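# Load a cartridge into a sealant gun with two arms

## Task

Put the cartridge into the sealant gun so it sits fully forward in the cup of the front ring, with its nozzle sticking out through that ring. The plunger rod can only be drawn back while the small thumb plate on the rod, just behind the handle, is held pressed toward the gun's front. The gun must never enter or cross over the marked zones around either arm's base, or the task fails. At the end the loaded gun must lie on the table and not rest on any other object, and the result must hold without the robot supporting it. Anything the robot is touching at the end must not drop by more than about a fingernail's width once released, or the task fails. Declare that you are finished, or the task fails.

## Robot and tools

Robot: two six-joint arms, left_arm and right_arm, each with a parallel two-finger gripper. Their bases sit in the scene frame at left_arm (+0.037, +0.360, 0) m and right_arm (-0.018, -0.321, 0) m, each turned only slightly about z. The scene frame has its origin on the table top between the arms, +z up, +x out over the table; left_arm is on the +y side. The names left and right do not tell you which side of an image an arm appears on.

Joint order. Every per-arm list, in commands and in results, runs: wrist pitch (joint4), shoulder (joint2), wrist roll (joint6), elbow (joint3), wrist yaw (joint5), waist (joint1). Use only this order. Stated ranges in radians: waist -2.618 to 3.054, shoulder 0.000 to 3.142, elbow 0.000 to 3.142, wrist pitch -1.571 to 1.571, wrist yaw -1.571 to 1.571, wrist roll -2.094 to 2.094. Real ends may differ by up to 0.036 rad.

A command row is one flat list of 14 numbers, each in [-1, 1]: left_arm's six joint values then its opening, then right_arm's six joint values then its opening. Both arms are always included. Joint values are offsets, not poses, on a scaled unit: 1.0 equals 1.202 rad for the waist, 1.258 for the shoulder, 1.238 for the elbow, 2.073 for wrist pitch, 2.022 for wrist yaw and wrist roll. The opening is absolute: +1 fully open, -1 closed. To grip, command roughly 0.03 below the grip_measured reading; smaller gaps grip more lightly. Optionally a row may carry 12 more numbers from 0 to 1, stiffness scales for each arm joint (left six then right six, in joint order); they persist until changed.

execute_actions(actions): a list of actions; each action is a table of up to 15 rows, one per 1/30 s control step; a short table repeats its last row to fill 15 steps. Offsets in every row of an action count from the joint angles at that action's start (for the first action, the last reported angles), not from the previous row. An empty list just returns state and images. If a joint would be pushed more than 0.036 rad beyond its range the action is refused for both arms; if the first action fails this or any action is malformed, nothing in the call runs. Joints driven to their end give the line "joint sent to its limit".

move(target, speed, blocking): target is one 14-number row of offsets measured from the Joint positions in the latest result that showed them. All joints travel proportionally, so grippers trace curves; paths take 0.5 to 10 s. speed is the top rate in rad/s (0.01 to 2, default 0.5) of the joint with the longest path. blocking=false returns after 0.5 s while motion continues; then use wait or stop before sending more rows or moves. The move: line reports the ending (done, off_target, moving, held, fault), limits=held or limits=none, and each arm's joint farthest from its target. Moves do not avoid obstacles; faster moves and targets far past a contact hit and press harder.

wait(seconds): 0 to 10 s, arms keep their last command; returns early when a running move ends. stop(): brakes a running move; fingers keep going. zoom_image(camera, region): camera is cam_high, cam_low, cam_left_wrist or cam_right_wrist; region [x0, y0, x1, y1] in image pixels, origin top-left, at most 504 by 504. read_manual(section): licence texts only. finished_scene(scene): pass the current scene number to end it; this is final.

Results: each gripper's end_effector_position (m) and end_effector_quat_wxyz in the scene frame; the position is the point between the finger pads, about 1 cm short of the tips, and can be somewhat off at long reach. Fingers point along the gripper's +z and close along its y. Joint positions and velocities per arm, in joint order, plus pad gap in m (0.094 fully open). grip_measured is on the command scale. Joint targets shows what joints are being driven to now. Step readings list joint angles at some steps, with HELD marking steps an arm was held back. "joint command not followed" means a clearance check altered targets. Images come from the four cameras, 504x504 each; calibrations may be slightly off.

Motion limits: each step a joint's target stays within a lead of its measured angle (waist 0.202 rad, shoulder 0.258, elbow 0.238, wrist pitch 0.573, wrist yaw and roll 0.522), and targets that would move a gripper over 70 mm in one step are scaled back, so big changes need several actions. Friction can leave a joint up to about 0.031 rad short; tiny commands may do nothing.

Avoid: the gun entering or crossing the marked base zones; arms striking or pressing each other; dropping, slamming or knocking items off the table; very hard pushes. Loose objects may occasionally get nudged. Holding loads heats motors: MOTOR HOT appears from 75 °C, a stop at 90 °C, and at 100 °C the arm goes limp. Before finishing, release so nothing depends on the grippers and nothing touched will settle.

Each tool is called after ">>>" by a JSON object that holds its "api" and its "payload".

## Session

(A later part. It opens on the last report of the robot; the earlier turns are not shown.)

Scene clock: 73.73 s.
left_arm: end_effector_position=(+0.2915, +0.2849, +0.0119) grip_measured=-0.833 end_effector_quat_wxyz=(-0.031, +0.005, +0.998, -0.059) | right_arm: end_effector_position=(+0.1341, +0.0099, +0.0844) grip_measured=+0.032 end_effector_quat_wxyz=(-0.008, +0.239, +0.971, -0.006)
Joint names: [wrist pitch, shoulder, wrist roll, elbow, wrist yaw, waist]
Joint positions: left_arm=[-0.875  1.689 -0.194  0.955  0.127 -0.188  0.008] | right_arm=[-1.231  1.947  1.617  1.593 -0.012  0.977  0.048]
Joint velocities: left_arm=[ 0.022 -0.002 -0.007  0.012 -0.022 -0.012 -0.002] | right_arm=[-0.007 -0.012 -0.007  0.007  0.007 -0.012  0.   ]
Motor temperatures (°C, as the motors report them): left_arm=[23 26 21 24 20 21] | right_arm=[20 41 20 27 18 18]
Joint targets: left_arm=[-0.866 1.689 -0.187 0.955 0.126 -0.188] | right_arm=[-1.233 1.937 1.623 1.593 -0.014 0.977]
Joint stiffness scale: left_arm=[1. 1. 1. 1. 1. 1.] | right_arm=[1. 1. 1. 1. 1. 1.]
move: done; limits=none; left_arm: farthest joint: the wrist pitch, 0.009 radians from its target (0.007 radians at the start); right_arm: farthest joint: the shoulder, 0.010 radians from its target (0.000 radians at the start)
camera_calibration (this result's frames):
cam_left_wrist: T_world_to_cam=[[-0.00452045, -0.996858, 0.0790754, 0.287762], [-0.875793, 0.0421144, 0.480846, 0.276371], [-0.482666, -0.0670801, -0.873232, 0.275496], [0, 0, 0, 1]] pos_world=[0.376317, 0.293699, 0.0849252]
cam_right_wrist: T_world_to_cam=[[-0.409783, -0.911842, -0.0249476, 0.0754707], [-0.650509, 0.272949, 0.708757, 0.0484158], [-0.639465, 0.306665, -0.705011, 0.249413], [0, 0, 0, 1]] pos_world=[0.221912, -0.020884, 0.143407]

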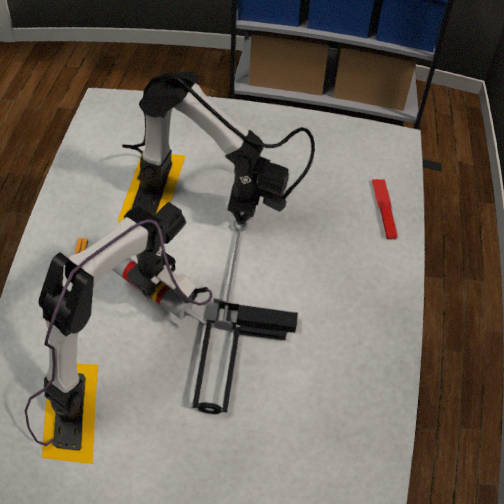

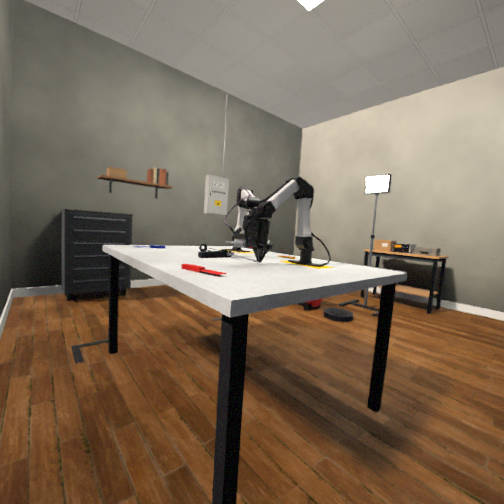

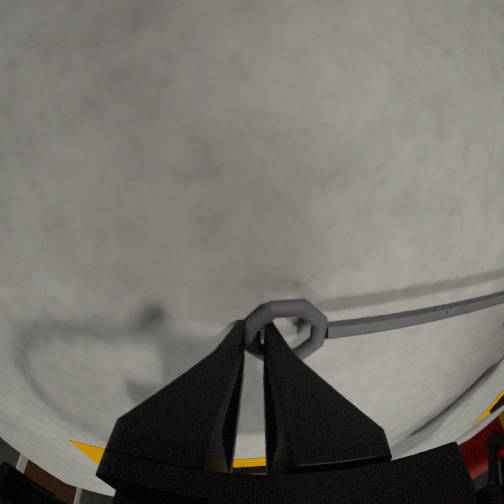

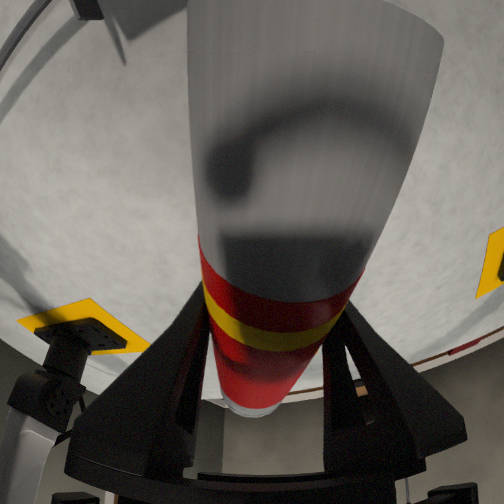

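>>> {"api": "move", "payload": {"target": [0.005,0,0.004,0,0,0,-1,0.12,0.006,0.193,-0.178,0,0,-0.05], "speed": 0.35}}

>>> {"api": "execute_actions", "payload": {"actions": [[[0.005,0,0.004,0,0,0,-1,0,0,0,0,0,0,1]]]}}

>>> {"api": "move", "payload": {"target": [0.005,0,0.004,0,0,0,-1,-0.12,-0.02,0,0.19,0,0,1], "speed": 0.5}}

>>> {"api": "move", "payload": {"target": [0.005,0,0.004,0,0,0,-1,0,0,-1,0,0,0,1], "speed": 1.5}}

Scene clock: 76.00 s.
left_arm: end_effector_position=(+0.2913, +0.2849, +0.0120) grip_measured=-0.833 end_effector_quat_wxyz=(-0.031, +0.004, +0.998, -0.059) | right_arm: end_effector_position=(+0.1300, +0.0004, +0.0277) grip_measured=+0.032 end_effector_quat_wxyz=(-0.006, +0.417, +0.909, -0.009)
Joint names: [wrist pitch, shoulder, wrist roll, elbow, wrist yaw, waist]
Joint positions: left_arm=[-0.876  1.689 -0.195  0.955  0.128 -0.188  0.008] | right_arm=[-1.009  1.961  1.995  1.381 -0.011  0.977  0.049]
Joint velocities: left_arm=[ 0.11   0.002 -0.037 -0.017  0.007 -0.012 -0.   ] | right_arm=[-0.022  0.007  0.081  0.017 -0.022 -0.007  0.   ]
Motor temperatures (°C, as the motors report them): left_arm=[23 26 21 24 20 21] | right_arm=[20 41 20 28 18 18]
Joint targets: left_arm=[-0.865 1.689 -0.186 0.955 0.127 -0.188] | right_arm=[-0.983 1.955 2.007 1.372 -0.012 0.977]
Joint stiffness scale: left_arm=[1. 1. 1. 1. 1. 1.] | right_arm=[1. 1. 1. 1. 1. 1.]
move: off_target (right_arm); limits=none; left_arm: farthest joint: the wrist pitch, 0.011 radians from its target (0.010 radians at the start); right_arm: farthest joint: the wrist pitch, 0.027 radians from its target (0.249 radians at the start)
camera_calibration (this result's frames):
cam_left_wrist: T_world_to_cam=[[-0.0032994, -0.996851, 0.0792238, 0.287375], [-0.87538, 0.0411784, 0.481679, 0.27633], [-0.483425, -0.0677616, -0.872759, 0.275823], [0, 0, 0, 1]] pos_world=[0.376181, 0.293782, 0.084858]
cam_right_wrist: T_world_to_cam=[[-0.717572, -0.696244, -0.018287, 0.103422], [-0.504804, 0.50182, 0.702388, 0.0696749], [-0.479857, 0.513246, -0.711559, 0.189046], [0, 0, 0, 1]] pos_world=[0.2001, -0.0599843, 0.0874697]

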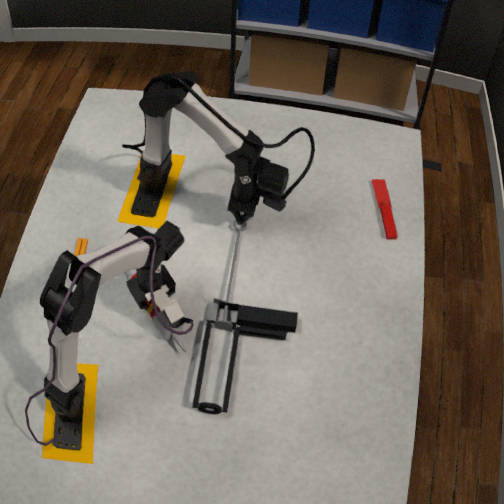

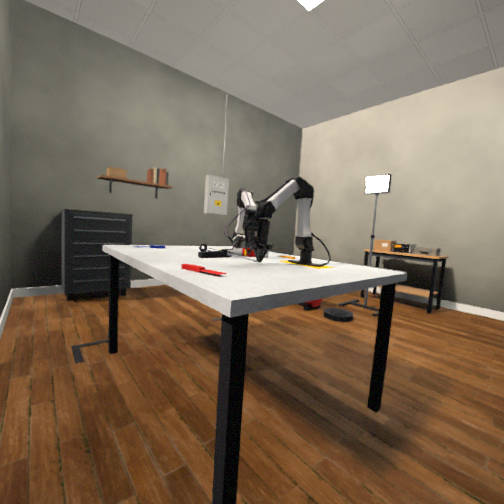

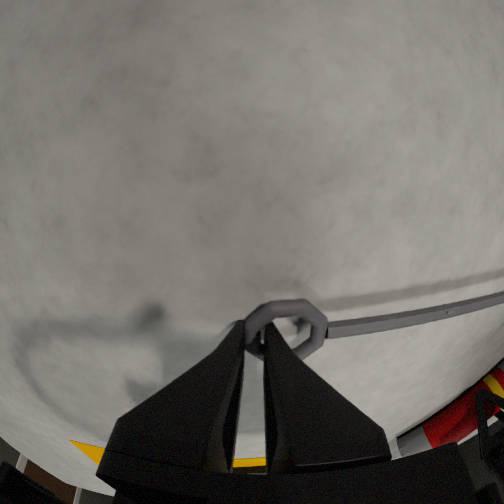

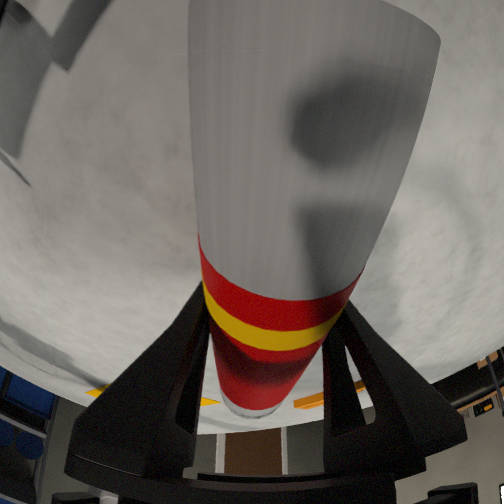

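Scene clock: 76.50 s.
left_arm: end_effector_position=(+0.2913, +0.2849, +0.0120) grip_measured=-0.833 end_effector_quat_wxyz=(-0.031, +0.004, +0.998, -0.059) | right_arm: end_effector_position=(+0.1299, +0.0003, +0.0277) grip_measured=+1.000 end_effector_quat_wxyz=(-0.006, +0.417, +0.909, -0.010)
Joint names: [wrist pitch, shoulder, wrist roll, elbow, wrist yaw, waist]
Joint positions: left_arm=[-0.876  1.689 -0.195  0.955  0.128 -0.188  0.008] | right_arm=[-1.01   1.961  1.995  1.381 -0.011  0.977  0.094]
Joint velocities: left_arm=[ 0.051  0.012  0.022  0.007 -0.007  0.002  0.001] | right_arm=[ 0.007 -0.002 -0.022 -0.007  0.022  0.002  0.   ]
Motor temperatures (°C, as the motors report them): left_arm=[23 26 21 24 20 21] | right_arm=[20 41 20 28 18 18]
Joint targets: left_arm=[-0.866 1.689 -0.187 0.955 0.128 -0.188] | right_arm=[-1.010 1.961 1.995 1.381 -0.011 0.977]
Joint stiffness scale: left_arm=[1. 1. 1. 1. 1. 1.] | right_arm=[1. 1. 1. 1. 1. 1.]
Step readings (joint positions):
0: left_arm=[-0.876 1.689 -0.195 0.955 0.128 -0.188] | right_arm=[-1.009 1.961 1.995 1.381 -0.011 0.977]
1: left_arm=[-0.876 1.689 -0.195 0.955 0.128 -0.188] | right_arm=[-1.010 1.961 1.995 1.381 -0.011 0.977]
2: left_arm=[-0.876 1.689 -0.195 0.955 0.128 -0.188] | right_arm=[-1.010 1.961 1.995 1.381 -0.011 0.977]
4: left_arm=[-0.876 1.689 -0.195 0.955 0.128 -0.188] | right_arm=[-1.010 1.961 1.995 1.381 -0.011 0.977]
8: left_arm=[-0.876 1.689 -0.195 0.955 0.128 -0.188] | right_arm=[-1.010 1.961 1.995 1.381 -0.011 0.977]
15: Joint positions above
camera_calibration (this result's frames):
cam_left_wrist: T_world_to_cam=[[-0.0032994, -0.996851, 0.0792238, 0.287375], [-0.87538, 0.0411784, 0.481679, 0.27633], [-0.483425, -0.0677616, -0.872759, 0.275823], [0, 0, 0, 1]] pos_world=[0.376181, 0.293782, 0.084858]
cam_right_wrist: T_world_to_cam=[[-0.717575, -0.69625, -0.0179305, 0.103325], [-0.504691, 0.502062, 0.702297, 0.069684], [-0.479972, 0.513, -0.711659, 0.189089], [0, 0, 0, 1]] pos_world=[0.20007, -0.0600486, 0.087481]

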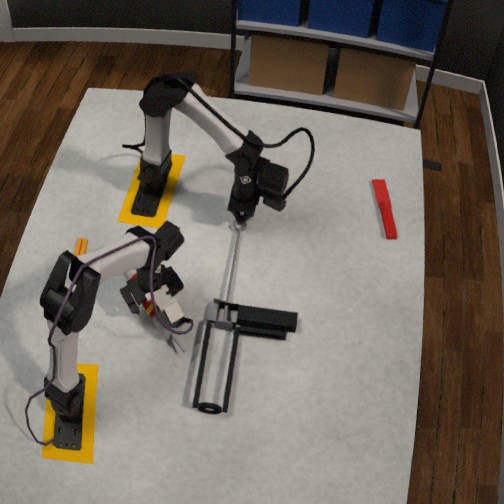

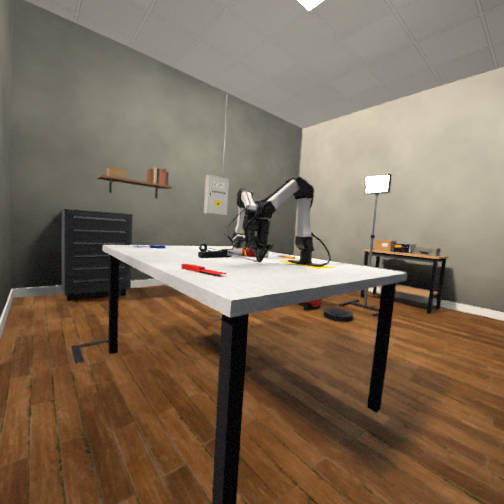

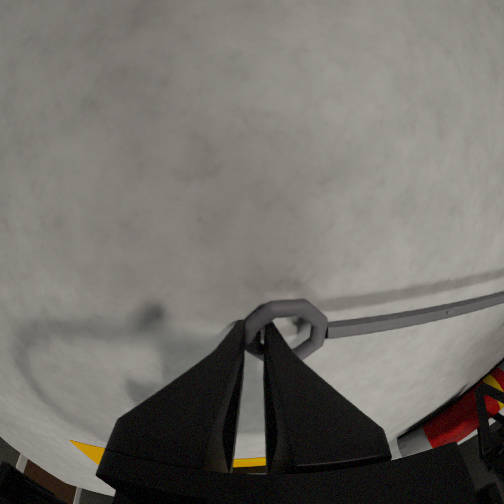

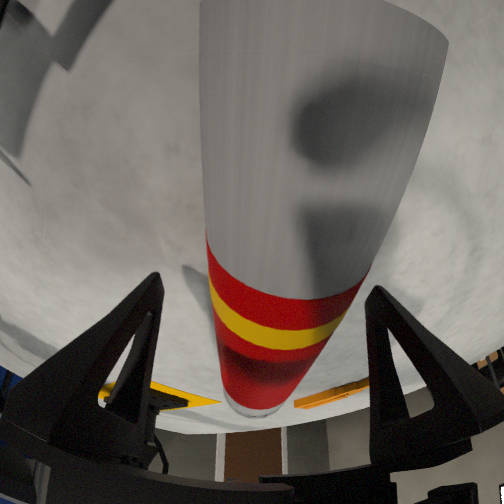

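Scene clock: 77.77 s.
left_arm: end_effector_position=(+0.2912, +0.2849, +0.0120) grip_measured=-0.833 end_effector_quat_wxyz=(-0.032, +0.004, +0.998, -0.059) | right_arm: end_effector_position=(+0.1341, +0.0092, +0.0894) grip_measured=+1.000 end_effector_quat_wxyz=(-0.006, +0.417, +0.909, -0.006)
Joint names: [wrist pitch, shoulder, wrist roll, elbow, wrist yaw, waist]
Joint positions: left_arm=[-0.876  1.689 -0.195  0.955  0.128 -0.188  0.008] | right_arm=[-1.246  1.94   1.995  1.603 -0.011  0.977  0.094]
Joint velocities: left_arm=[-0.007  0.012  0.007 -0.002  0.022 -0.007 -0.   ] | right_arm=[0.037 0.012 0.022 0.012 0.022 0.012 0.   ]
Motor temperatures (°C, as the motors report them): left_arm=[23 26 21 24 20 21] | right_arm=[20 40 20 28 18 18]
Joint targets: left_arm=[-0.866 1.689 -0.187 0.955 0.128 -0.188] | right_arm=[-1.259 1.936 1.995 1.616 -0.011 0.977]
Joint stiffness scale: left_arm=[1. 1. 1. 1. 1. 1.] | right_arm=[1. 1. 1. 1. 1. 1.]
move: done; limits=none; left_arm: farthest joint: the wrist pitch, 0.011 radians from its target (0.010 radians at the start); right_arm: farthest joint: the elbow, 0.013 radians from its target (0.235 radians at the start)
camera_calibration (this result's frames):
cam_left_wrist: T_world_to_cam=[[-0.0028894, -0.996861, 0.0791232, 0.287278], [-0.875194, 0.0407981, 0.482049, 0.276297], [-0.483764, -0.0678552, -0.872564, 0.275907], [0, 0, 0, 1]] pos_world=[0.376117, 0.293825, 0.084827]
cam_right_wrist: T_world_to_cam=[[-0.717513, -0.696119, -0.024347, 0.114239], [-0.506735, 0.497688, 0.703937, 0.0241481], [-0.477906, 0.517421, -0.709845, 0.229916], [0, 0, 0, 1]] pos_world=[0.204083, -0.0514578, 0.148988]

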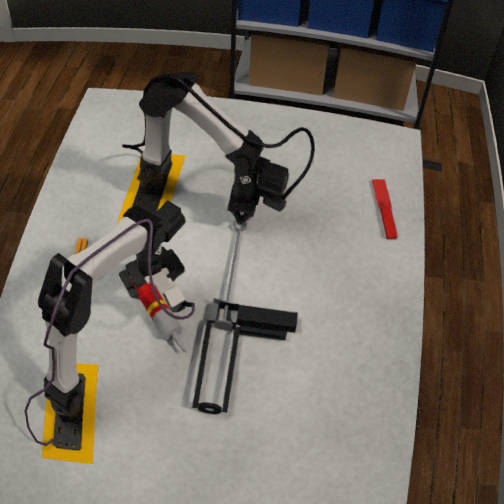

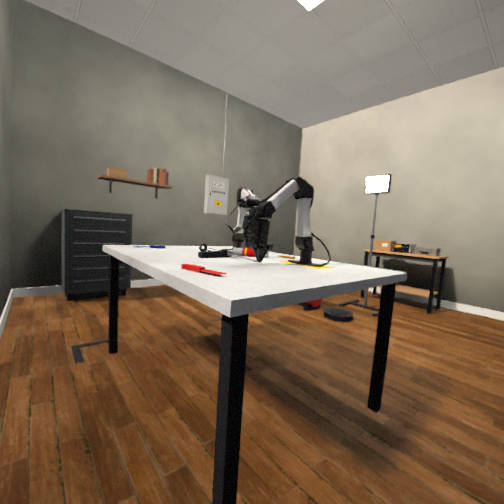

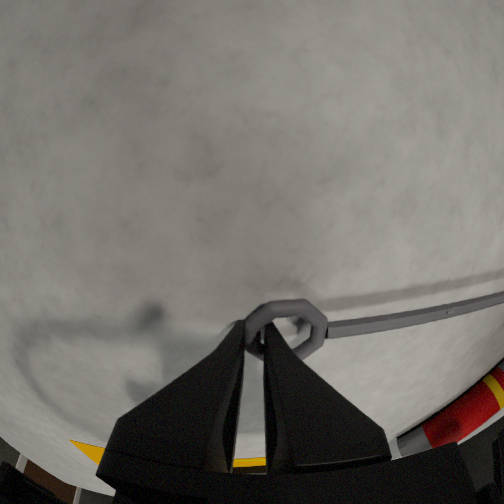

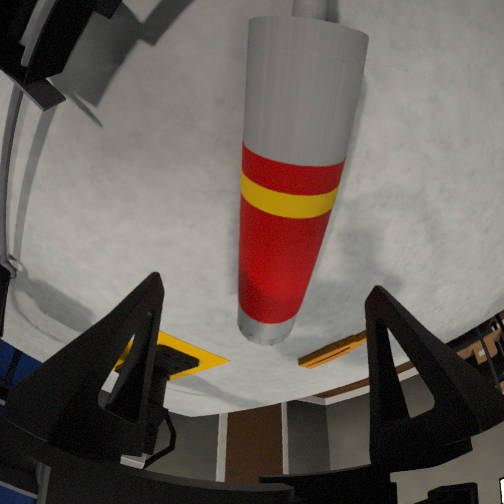

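Scene clock: 80.20 s.
left_arm: end_effector_position=(+0.2911, +0.2849, +0.0120) grip_measured=-0.833 end_effector_quat_wxyz=(-0.032, +0.004, +0.998, -0.059) | right_arm: end_effector_position=(+0.1341, +0.0092, +0.0894) grip_measured=+1.000 end_effector_quat_wxyz=(-0.008, -0.546, +0.838, +0.001)
Joint names: [wrist pitch, shoulder, wrist roll, elbow, wrist yaw, waist]
Joint positions: left_arm=[-0.877  1.689 -0.196  0.955  0.128 -0.188  0.008] | right_arm=[-1.246  1.94  -0.02   1.603 -0.011  0.977  0.094]
Joint velocities: left_arm=[-0.022  0.002 -0.066 -0.017  0.051 -0.002 -0.   ] | right_arm=[-0.022  0.007  0.037  0.012 -0.007 -0.002  0.   ]
Motor temperatures (°C, as the motors report them): left_arm=[23 26 21 24 20 21] | right_arm=[20 40 20 28 18 18]
Joint targets: left_arm=[-0.866 1.689 -0.187 0.955 0.128 -0.188] | right_arm=[-1.246 1.940 -0.027 1.603 -0.011 0.977]
Joint stiffness scale: left_arm=[1. 1. 1. 1. 1. 1.] | right_arm=[1. 1. 1. 1. 1. 1.]
move: done; limits=none; left_arm: farthest joint: the wrist pitch, 0.011 radians from its target (0.011 radians at the start); right_arm: farthest joint: the wrist roll, 0.007 radians from its target (2.022 radians at the start)
camera_calibration (this result's frames):
cam_left_wrist: T_world_to_cam=[[-0.00247946, -0.99687, 0.0790222, 0.287181], [-0.875007, 0.0404179, 0.482419, 0.276264], [-0.484103, -0.0679489, -0.872369, 0.27599], [0, 0, 0, 1]] pos_world=[0.376053, 0.293869, 0.0847961]
cam_right_wrist: T_world_to_cam=[[0.935938, -0.348367, -0.0515783, -0.108277], [-0.212107, -0.674547, 0.707104, -0.00482511], [-0.281124, -0.650866, -0.705226, 0.213898], [0, 0, 0, 1]] pos_world=[0.160449, 0.0982444, 0.148674]

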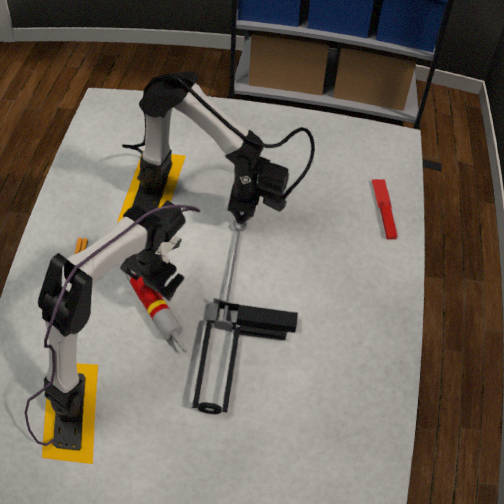

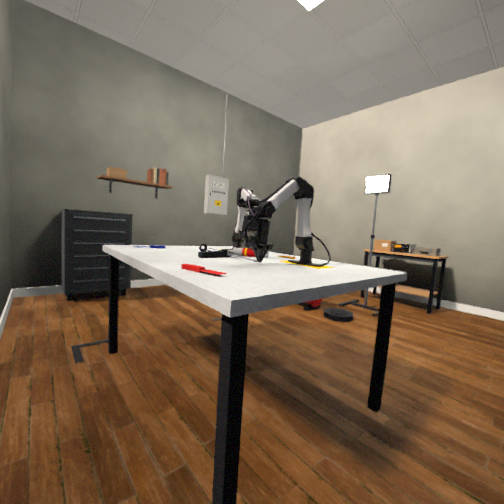

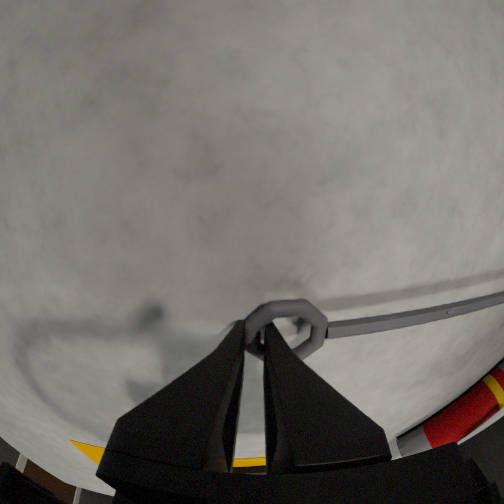

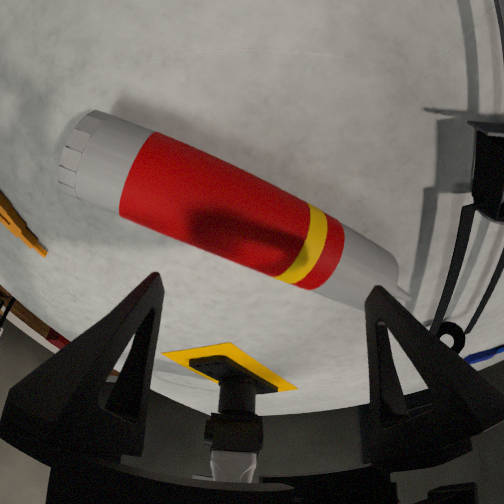

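>>> {"api": "move", "payload": {"target": [0.005,0,0.004,0,0,0,-1,0,0,-0.512,0,0,0.088,1], "speed": 1.2}}

>>> {"api": "move", "payload": {"target": [0.005,0,0.004,0,0,0,-1,0.112,0.063,0,-0.125,0,0,1], "speed": 0.35}}

>>> {"api": "execute_actions", "payload": {"actions": [[[0.005,0,0.004,0,0,0,-1,0,0,0,0,0,0,0.2]],[[0.005,0,0.004,0,0,0,-1,0,0,0,0,0,0,-0.1]]]}}

>>> {"api": "move", "payload": {"target": [0.005,0,0.004,0,0,0,-1,-0.17,-0.05,0,0.27,0,0,-0.1], "speed": 0.4}}

Scene clock: 83.00 s.
left_arm: end_effector_position=(+0.2911, +0.2849, +0.0120) grip_measured=-0.833 end_effector_quat_wxyz=(-0.032, +0.004, +0.998, -0.059) | right_arm: end_effector_position=(+0.1015, +0.0224, +0.0894) grip_measured=+1.000 end_effector_quat_wxyz=(+0.007, +0.909, -0.418, -0.005)
Joint names: [wrist pitch, shoulder, wrist roll, elbow, wrist yaw, waist]
Joint positions: left_arm=[-0.877  1.689 -0.196  0.955  0.128 -0.188  0.008] | right_arm=[-1.246  1.94  -1.049  1.603 -0.011  1.074  0.094]
Joint velocities: left_arm=[ 0.022 -0.007  0.007 -0.002 -0.037  0.007 -0.   ] | right_arm=[-0.007 -0.022  0.022 -0.012  0.007 -0.007  0.   ]
Motor temperatures (°C, as the motors report them): left_arm=[23 26 21 25 20 21] | right_arm=[20 40 20 28 18 18]
Joint targets: left_arm=[-0.866 1.689 -0.187 0.955 0.128 -0.188] | right_arm=[-1.246 1.940 -1.056 1.603 -0.011 1.083]
Joint stiffness scale: left_arm=[1. 1. 1. 1. 1. 1.] | right_arm=[1. 1. 1. 1. 1. 1.]
move: done; limits=none; left_arm: farthest joint: the wrist pitch, 0.010 radians from its target (0.010 radians at the start); right_arm: farthest joint: the waist, 0.009 radians from its target (0.106 radians at the start)
camera_calibration (this result's frames):
cam_left_wrist: T_world_to_cam=[[-0.00247946, -0.99687, 0.0790222, 0.287181], [-0.875007, 0.0404179, 0.482419, 0.276264], [-0.484103, -0.0679489, -0.872369, 0.27599], [0, 0, 0, 1]] pos_world=[0.376053, 0.293869, 0.0847961]
cam_right_wrist: T_world_to_cam=[[0.716708, 0.695158, -0.0555416, -0.0739141], [0.52712, -0.487868, 0.695794, -0.0810431], [0.45659, -0.527958, -0.716091, 0.136658], [0, 0, 0, 1]] pos_world=[0.0332977, 0.0839933, 0.150143]

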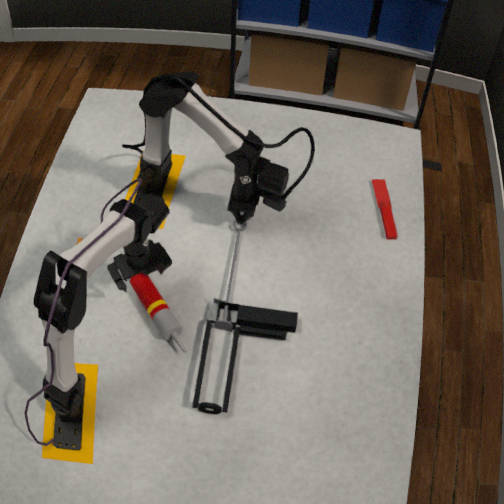

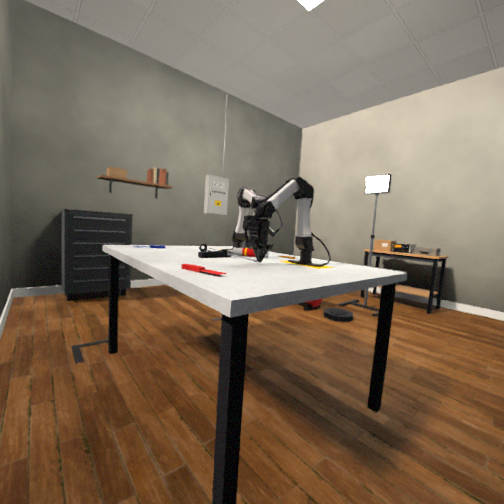

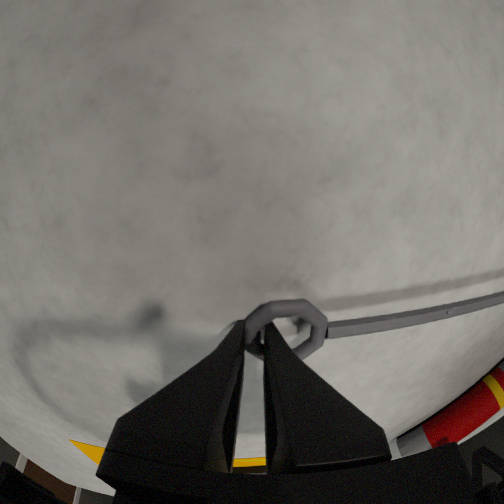

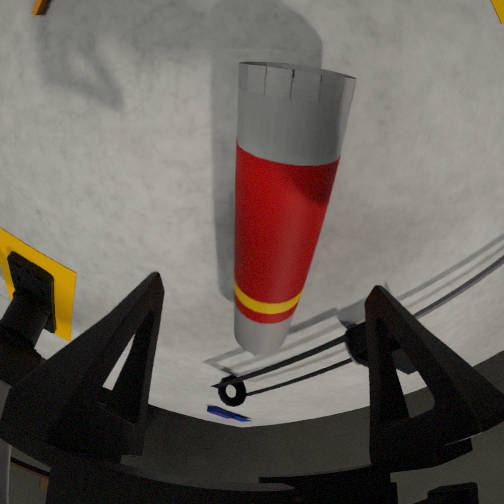

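Scene clock: 84.40 s.
left_arm: end_effector_position=(+0.2911, +0.2849, +0.0120) grip_measured=-0.833 end_effector_quat_wxyz=(-0.032, +0.004, +0.998, -0.059) | right_arm: end_effector_position=(+0.1046, +0.0313, +0.0311) grip_measured=+1.000 end_effector_quat_wxyz=(+0.000, +0.909, -0.418, -0.005)
Joint names: [wrist pitch, shoulder, wrist roll, elbow, wrist yaw, waist]
Joint positions: left_arm=[-0.877  1.689 -0.196  0.955  0.128 -0.188  0.008] | right_arm=[-1.026  2.009 -1.049  1.465 -0.011  1.074  0.094]
Joint velocities: left_arm=[-0.095 -0.002  0.007 -0.017 -0.007 -0.012  0.   ] | right_arm=[ 0.007 -0.007  0.007  0.007  0.022 -0.022  0.   ]
Motor temperatures (°C, as the motors report them): left_arm=[23 26 21 25 20 21] | right_arm=[20 40 20 28 18 18]
Joint targets: left_arm=[-0.866 1.689 -0.187 0.955 0.128 -0.188] | right_arm=[-1.013 2.020 -1.049 1.448 -0.011 1.074]
Joint stiffness scale: left_arm=[1. 1. 1. 1. 1. 1.] | right_arm=[1. 1. 1. 1. 1. 1.]
move: done; limits=none; left_arm: farthest joint: the wrist pitch, 0.010 radians from its target (0.010 radians at the start); right_arm: farthest joint: the elbow, 0.016 radians from its target (0.155 radians at the start)
camera_calibration (this result's frames):
cam_left_wrist: T_world_to_cam=[[-0.00247946, -0.99687, 0.0790222, 0.287181], [-0.875007, 0.0404179, 0.482419, 0.276264], [-0.484103, -0.0679489, -0.872369, 0.27599], [0, 0, 0, 1]] pos_world=[0.376053, 0.293869, 0.0847961]
cam_right_wrist: T_world_to_cam=[[0.716923, 0.695766, -0.0439363, -0.0860169], [0.524117, -0.496353, 0.692051, -0.0371275], [0.459698, -0.519175, -0.72051, 0.0977506], [0, 0, 0, 1]] pos_world=[0.036191, 0.092169, 0.0923452]

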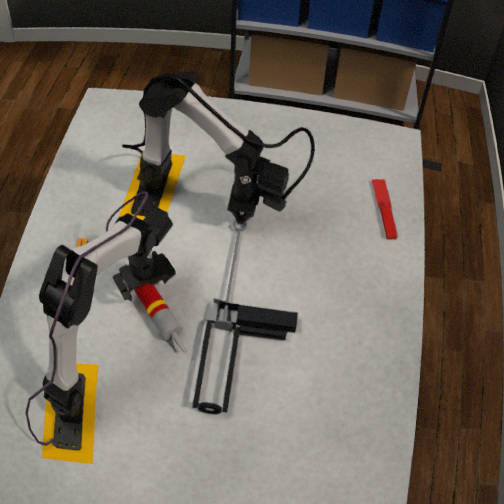

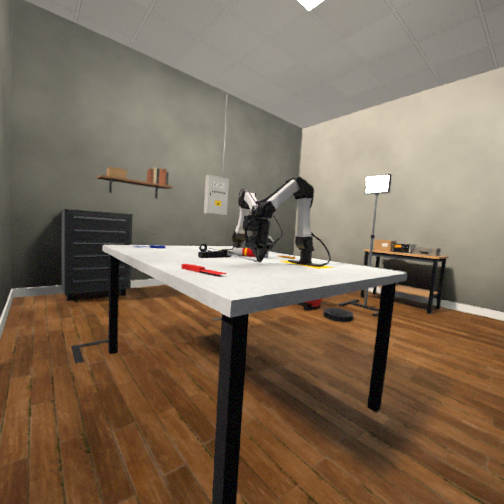

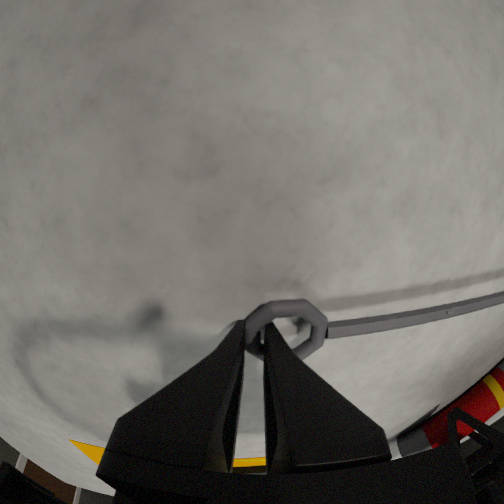

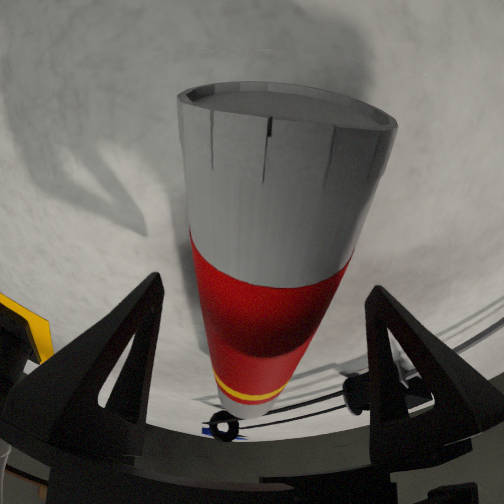

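Scene clock: 85.40 s.
left_arm: end_effector_position=(+0.2911, +0.2849, +0.0120) grip_measured=-0.833 end_effector_quat_wxyz=(-0.032, +0.004, +0.998, -0.059) | right_arm: end_effector_position=(+0.1039, +0.0306, +0.0311) grip_measured=+0.029 end_effector_quat_wxyz=(+0.002, +0.909, -0.418, -0.007)
Joint names: [wrist pitch, shoulder, wrist roll, elbow, wrist yaw, waist]
Joint positions: left_arm=[-0.877  1.689 -0.196  0.955  0.128 -0.188  0.008] | right_arm=[-1.03   2.009 -1.049  1.465 -0.014  1.074  0.048]
Joint velocities: left_arm=[-0.007 -0.012  0.007 -0.017  0.007 -0.022 -0.   ] | right_arm=[ 0.007 -0.007  0.081  0.002 -0.037  0.007 -0.   ]
Motor temperatures (°C, as the motors report them): left_arm=[23 26 21 25 20 21] | right_arm=[20 40 20 28 18 18]
Joint targets: left_arm=[-0.866 1.689 -0.187 0.955 0.128 -0.188] | right_arm=[-1.026 2.009 -1.049 1.465 -0.011 1.074]
Joint stiffness scale: left_arm=[1. 1. 1. 1. 1. 1.] | right_arm=[1. 1. 1. 1. 1. 1.]
Step readings (joint positions; steps 1 to 15: 1st action; 16 to 30: 2nd action):
0: left_arm=[-0.877 1.689 -0.196 0.955 0.128 -0.188] | right_arm=[-1.026 2.009 -1.049 1.465 -0.011 1.074]
1: left_arm=[-0.877 1.689 -0.196 0.955 0.128 -0.188] | right_arm=[-1.026 2.009 -1.049 1.465 -0.011 1.074]
2: left_arm=[-0.877 1.689 -0.196 0.955 0.128 -0.188] | right_arm=[-1.026 2.009 -1.049 1.465 -0.011 1.074]
4: left_arm=[-0.877 1.689 -0.196 0.955 0.128 -0.188] | right_arm=[-1.026 2.009 -1.049 1.465 -0.011 1.074]
8: left_arm=[-0.877 1.689 -0.196 0.955 0.128 -0.188] | right_arm=[-1.026 2.009 -1.049 1.465 -0.011 1.074]
15: left_arm=[-0.877 1.689 -0.196 0.955 0.128 -0.188] | right_arm=[-1.026 2.009 -1.049 1.465 -0.011 1.074]
16: left_arm=[-0.877 1.689 -0.196 0.955 0.128 -0.188] | right_arm=[-1.030 2.009 -1.049 1.465 -0.014 1.074]
17: left_arm=[-0.877 1.689 -0.196 0.955 0.128 -0.188] | right_arm=[-1.030 2.009 -1.049 1.465 -0.014 1.074]
19: left_arm=[-0.877 1.689 -0.196 0.955 0.128 -0.188] | right_arm=[-1.030 2.009 -1.049 1.465 -0.014 1.074]
23: left_arm=[-0.877 1.689 -0.196 0.955 0.128 -0.188] | right_arm=[-1.030 2.009 -1.049 1.465 -0.014 1.074]
30: Joint positions above
camera_calibration (this result's frames):
cam_left_wrist: T_world_to_cam=[[-0.00247946, -0.99687, 0.0790222, 0.287181], [-0.875007, 0.0404179, 0.482419, 0.276264], [-0.484103, -0.0679489, -0.872369, 0.27599], [0, 0, 0, 1]] pos_world=[0.376053, 0.293869, 0.0847961]
cam_right_wrist: T_world_to_cam=[[0.71675, 0.695639, -0.0485352, -0.0848084], [0.526738, -0.494483, 0.6914, -0.0374134], [0.456965, -0.521126, -0.72084, 0.0980725], [0, 0, 0, 1]] pos_world=[0.0356777, 0.0916039, 0.0924461]

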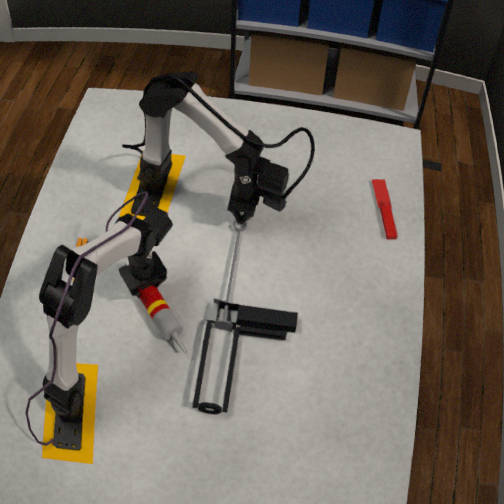

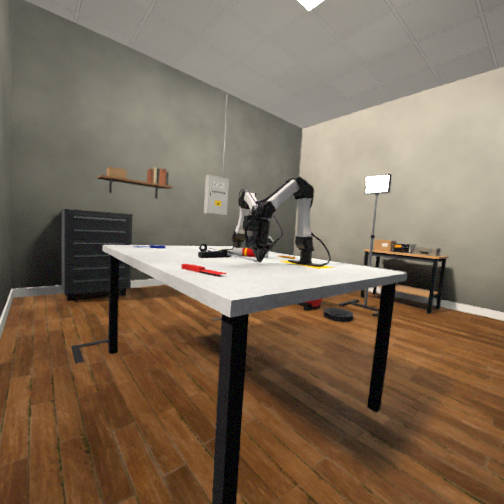

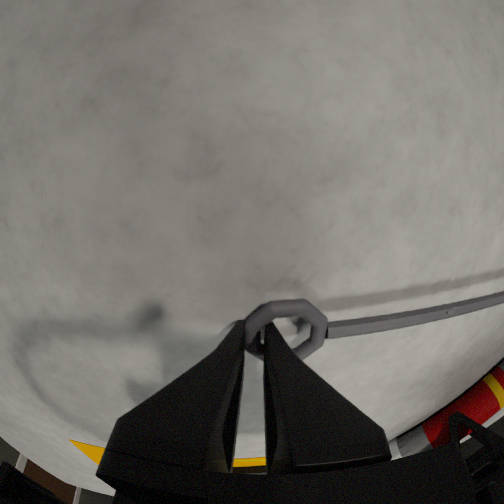

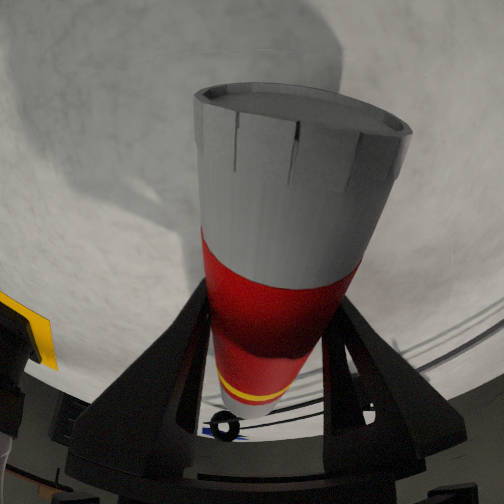

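Scene clock: 86.93 s.
left_arm: end_effector_position=(+0.2911, +0.2849, +0.0120) grip_measured=-0.833 end_effector_quat_wxyz=(-0.032, +0.004, +0.998, -0.059) | right_arm: end_effector_position=(+0.1050, +0.0358, +0.1194) grip_measured=+0.029 end_effector_quat_wxyz=(-0.002, +0.909, -0.418, -0.009)
Joint names: [wrist pitch, shoulder, wrist roll, elbow, wrist yaw, waist]
Joint positions: left_arm=[-0.877  1.689 -0.196  0.955  0.128 -0.188  0.008] | right_arm=[-1.361  1.975 -1.049  1.77  -0.018  1.074  0.048]
Joint velocities: left_arm=[-0.051  0.007 -0.051 -0.007  0.037  0.002  0.   ] | right_arm=[ 0.051 -0.022  0.022  0.022 -0.007  0.017 -0.001]
Motor temperatures (°C, as the motors report them): left_arm=[23 26 21 25 20 21] | right_arm=[20 40 20 28 18 18]
Joint targets: left_arm=[-0.866 1.689 -0.187 0.955 0.128 -0.188] | right_arm=[-1.382 1.946 -1.049 1.799 -0.013 1.074]
Joint stiffness scale: left_arm=[1. 1. 1. 1. 1. 1.] | right_arm=[1. 1. 1. 1. 1. 1.]
move: off_target (right_arm); limits=none; left_arm: farthest joint: the wrist pitch, 0.010 radians from its target (0.010 radians at the start); right_arm: farthest joint: the shoulder, 0.029 radians from its target (0.063 radians at the start)
camera_calibration (this result's frames):
cam_left_wrist: T_world_to_cam=[[-0.00247946, -0.99687, 0.0790222, 0.287181], [-0.875007, 0.0404179, 0.482419, 0.276264], [-0.484103, -0.0679489, -0.872369, 0.27599], [0, 0, 0, 1]] pos_world=[0.376053, 0.293869, 0.0847961]
cam_right_wrist: T_world_to_cam=[[0.7167, 0.696083, -0.0425427, -0.0856747], [0.527449, -0.501141, 0.686043, -0.0956256], [0.456223, -0.514126, -0.726316, 0.164417], [0, 0, 0, 1]] pos_world=[0.0368296, 0.0962459, 0.181377]

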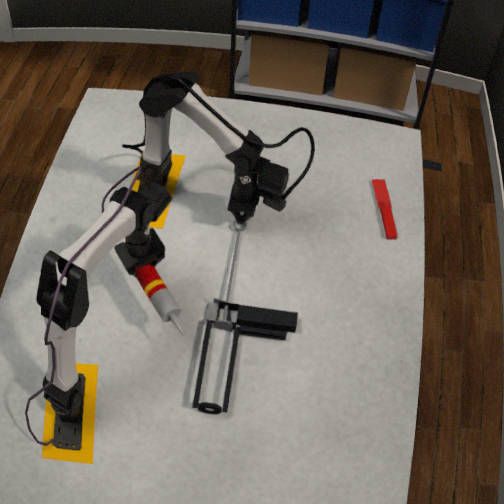

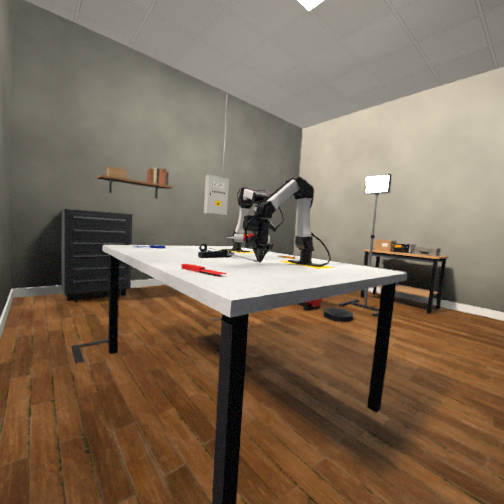

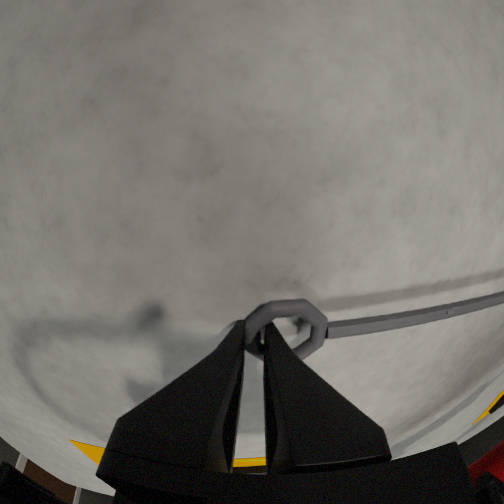

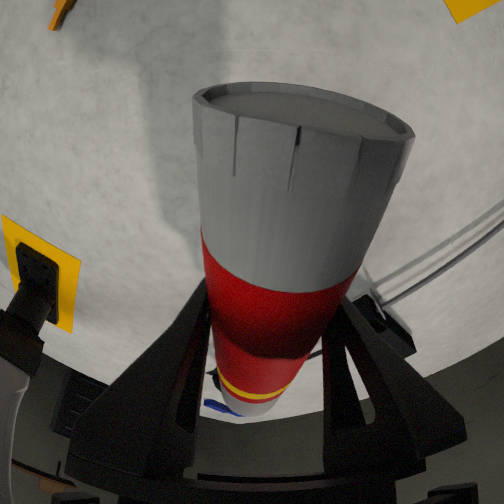

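>>> {"api": "move", "payload": {"target": [0.005,0,0.004,0,0,0,-1,0.07,0.035,0.036,0.065,-0.09,-0.525,-0.1], "speed": 0.5}}

Scene clock: 90.23 s.
left_arm: end_effector_position=(+0.2911, +0.2849, +0.0120) grip_measured=-0.833 end_effector_quat_wxyz=(-0.032, +0.004, +0.998, -0.059) | right_arm: end_effector_position=(+0.3111, -0.0596, +0.1145) grip_measured=+0.029 end_effector_quat_wxyz=(+0.077, -0.709, +0.696, +0.079)
Joint names: [wrist pitch, shoulder, wrist roll, elbow, wrist yaw, waist]
Joint positions: left_arm=[-0.877  1.689 -0.196  0.955  0.128 -0.188  0.008] | right_arm=[-1.233  2.032 -0.982  1.815 -0.186  0.438  0.048]
Joint velocities: left_arm=[-0.022  0.007 -0.066  0.037 -0.022 -0.002 -0.001] | right_arm=[-0.007  0.002 -0.066 -0.002 -0.007 -0.002  0.   ]
Motor temperatures (°C, as the motors report them): left_arm=[23 26 21 25 20 21] | right_arm=[20 41 20 29 18 18]
Joint targets: left_arm=[-0.866 1.689 -0.187 0.955 0.128 -0.188] | right_arm=[-1.216 2.019 -0.976 1.851 -0.200 0.443]
Joint stiffness scale: left_arm=[1. 1. 1. 1. 1. 1.] | right_arm=[1. 1. 1. 1. 1. 1.]
move: off_target (right_arm); limits=none; left_arm: farthest joint: the wrist pitch, 0.010 radians from its target (0.010 radians at the start); right_arm: farthest joint: the elbow, 0.036 radians from its target (0.080 radians at the start)
camera_calibration (this result's frames):
cam_left_wrist: T_world_to_cam=[[-0.00247946, -0.99687, 0.0790222, 0.287181], [-0.875007, 0.0404179, 0.482419, 0.276264], [-0.484103, -0.0679489, -0.872369, 0.27599], [0, 0, 0, 1]] pos_world=[0.376053, 0.293869, 0.0847961]
cam_right_wrist: T_world_to_cam=[[0.995908, 0.0862541, -0.026974, -0.292168], [0.0875142, -0.845954, 0.526025, -0.114194], [0.0225531, -0.526234, -0.850041, 0.166109], [0, 0, 0, 1]] pos_world=[0.297219, 0.0160103, 0.193387]

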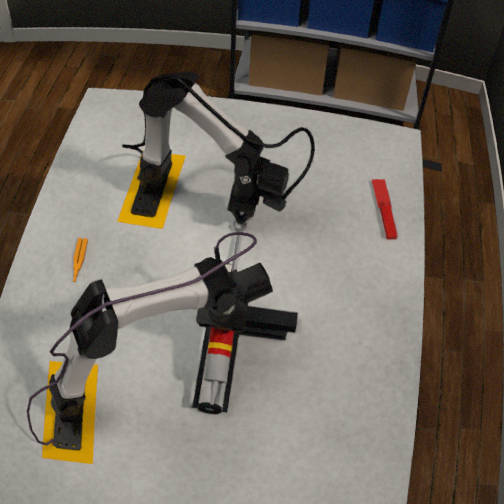

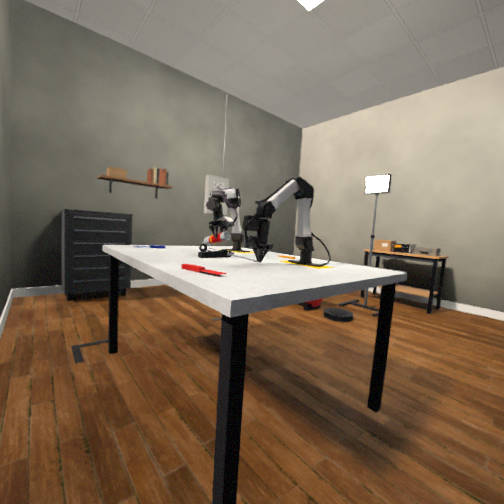

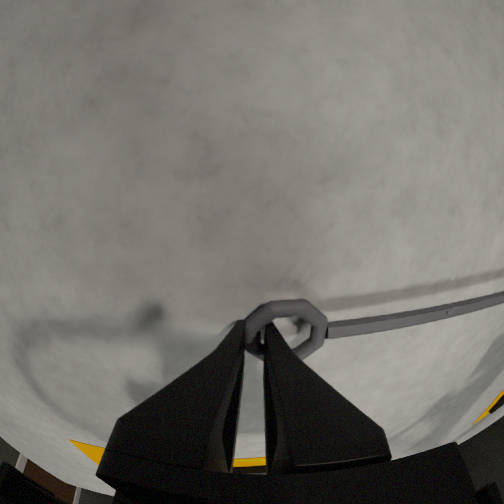

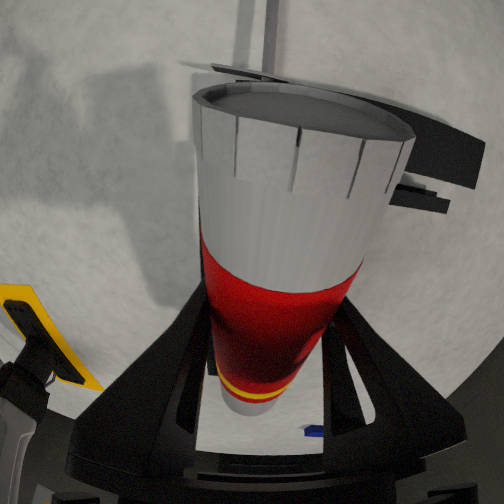

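>>> {"api": "zoom_image", "payload": {"camera": "cam_high", "region": [160, 310, 280, 430]}}

Region (160, 310, 280, 430) of cam_high's 504x504 image, scaled by 4.200, with more detail than that image has.

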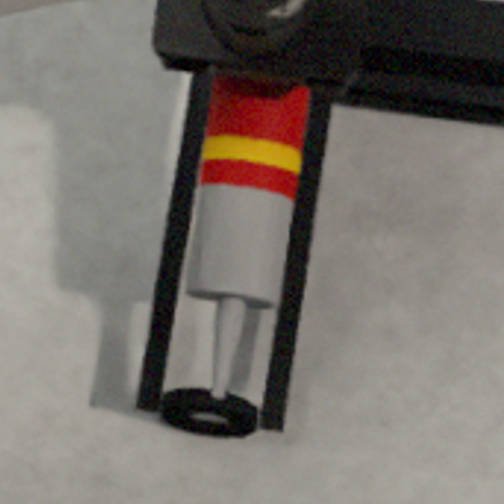

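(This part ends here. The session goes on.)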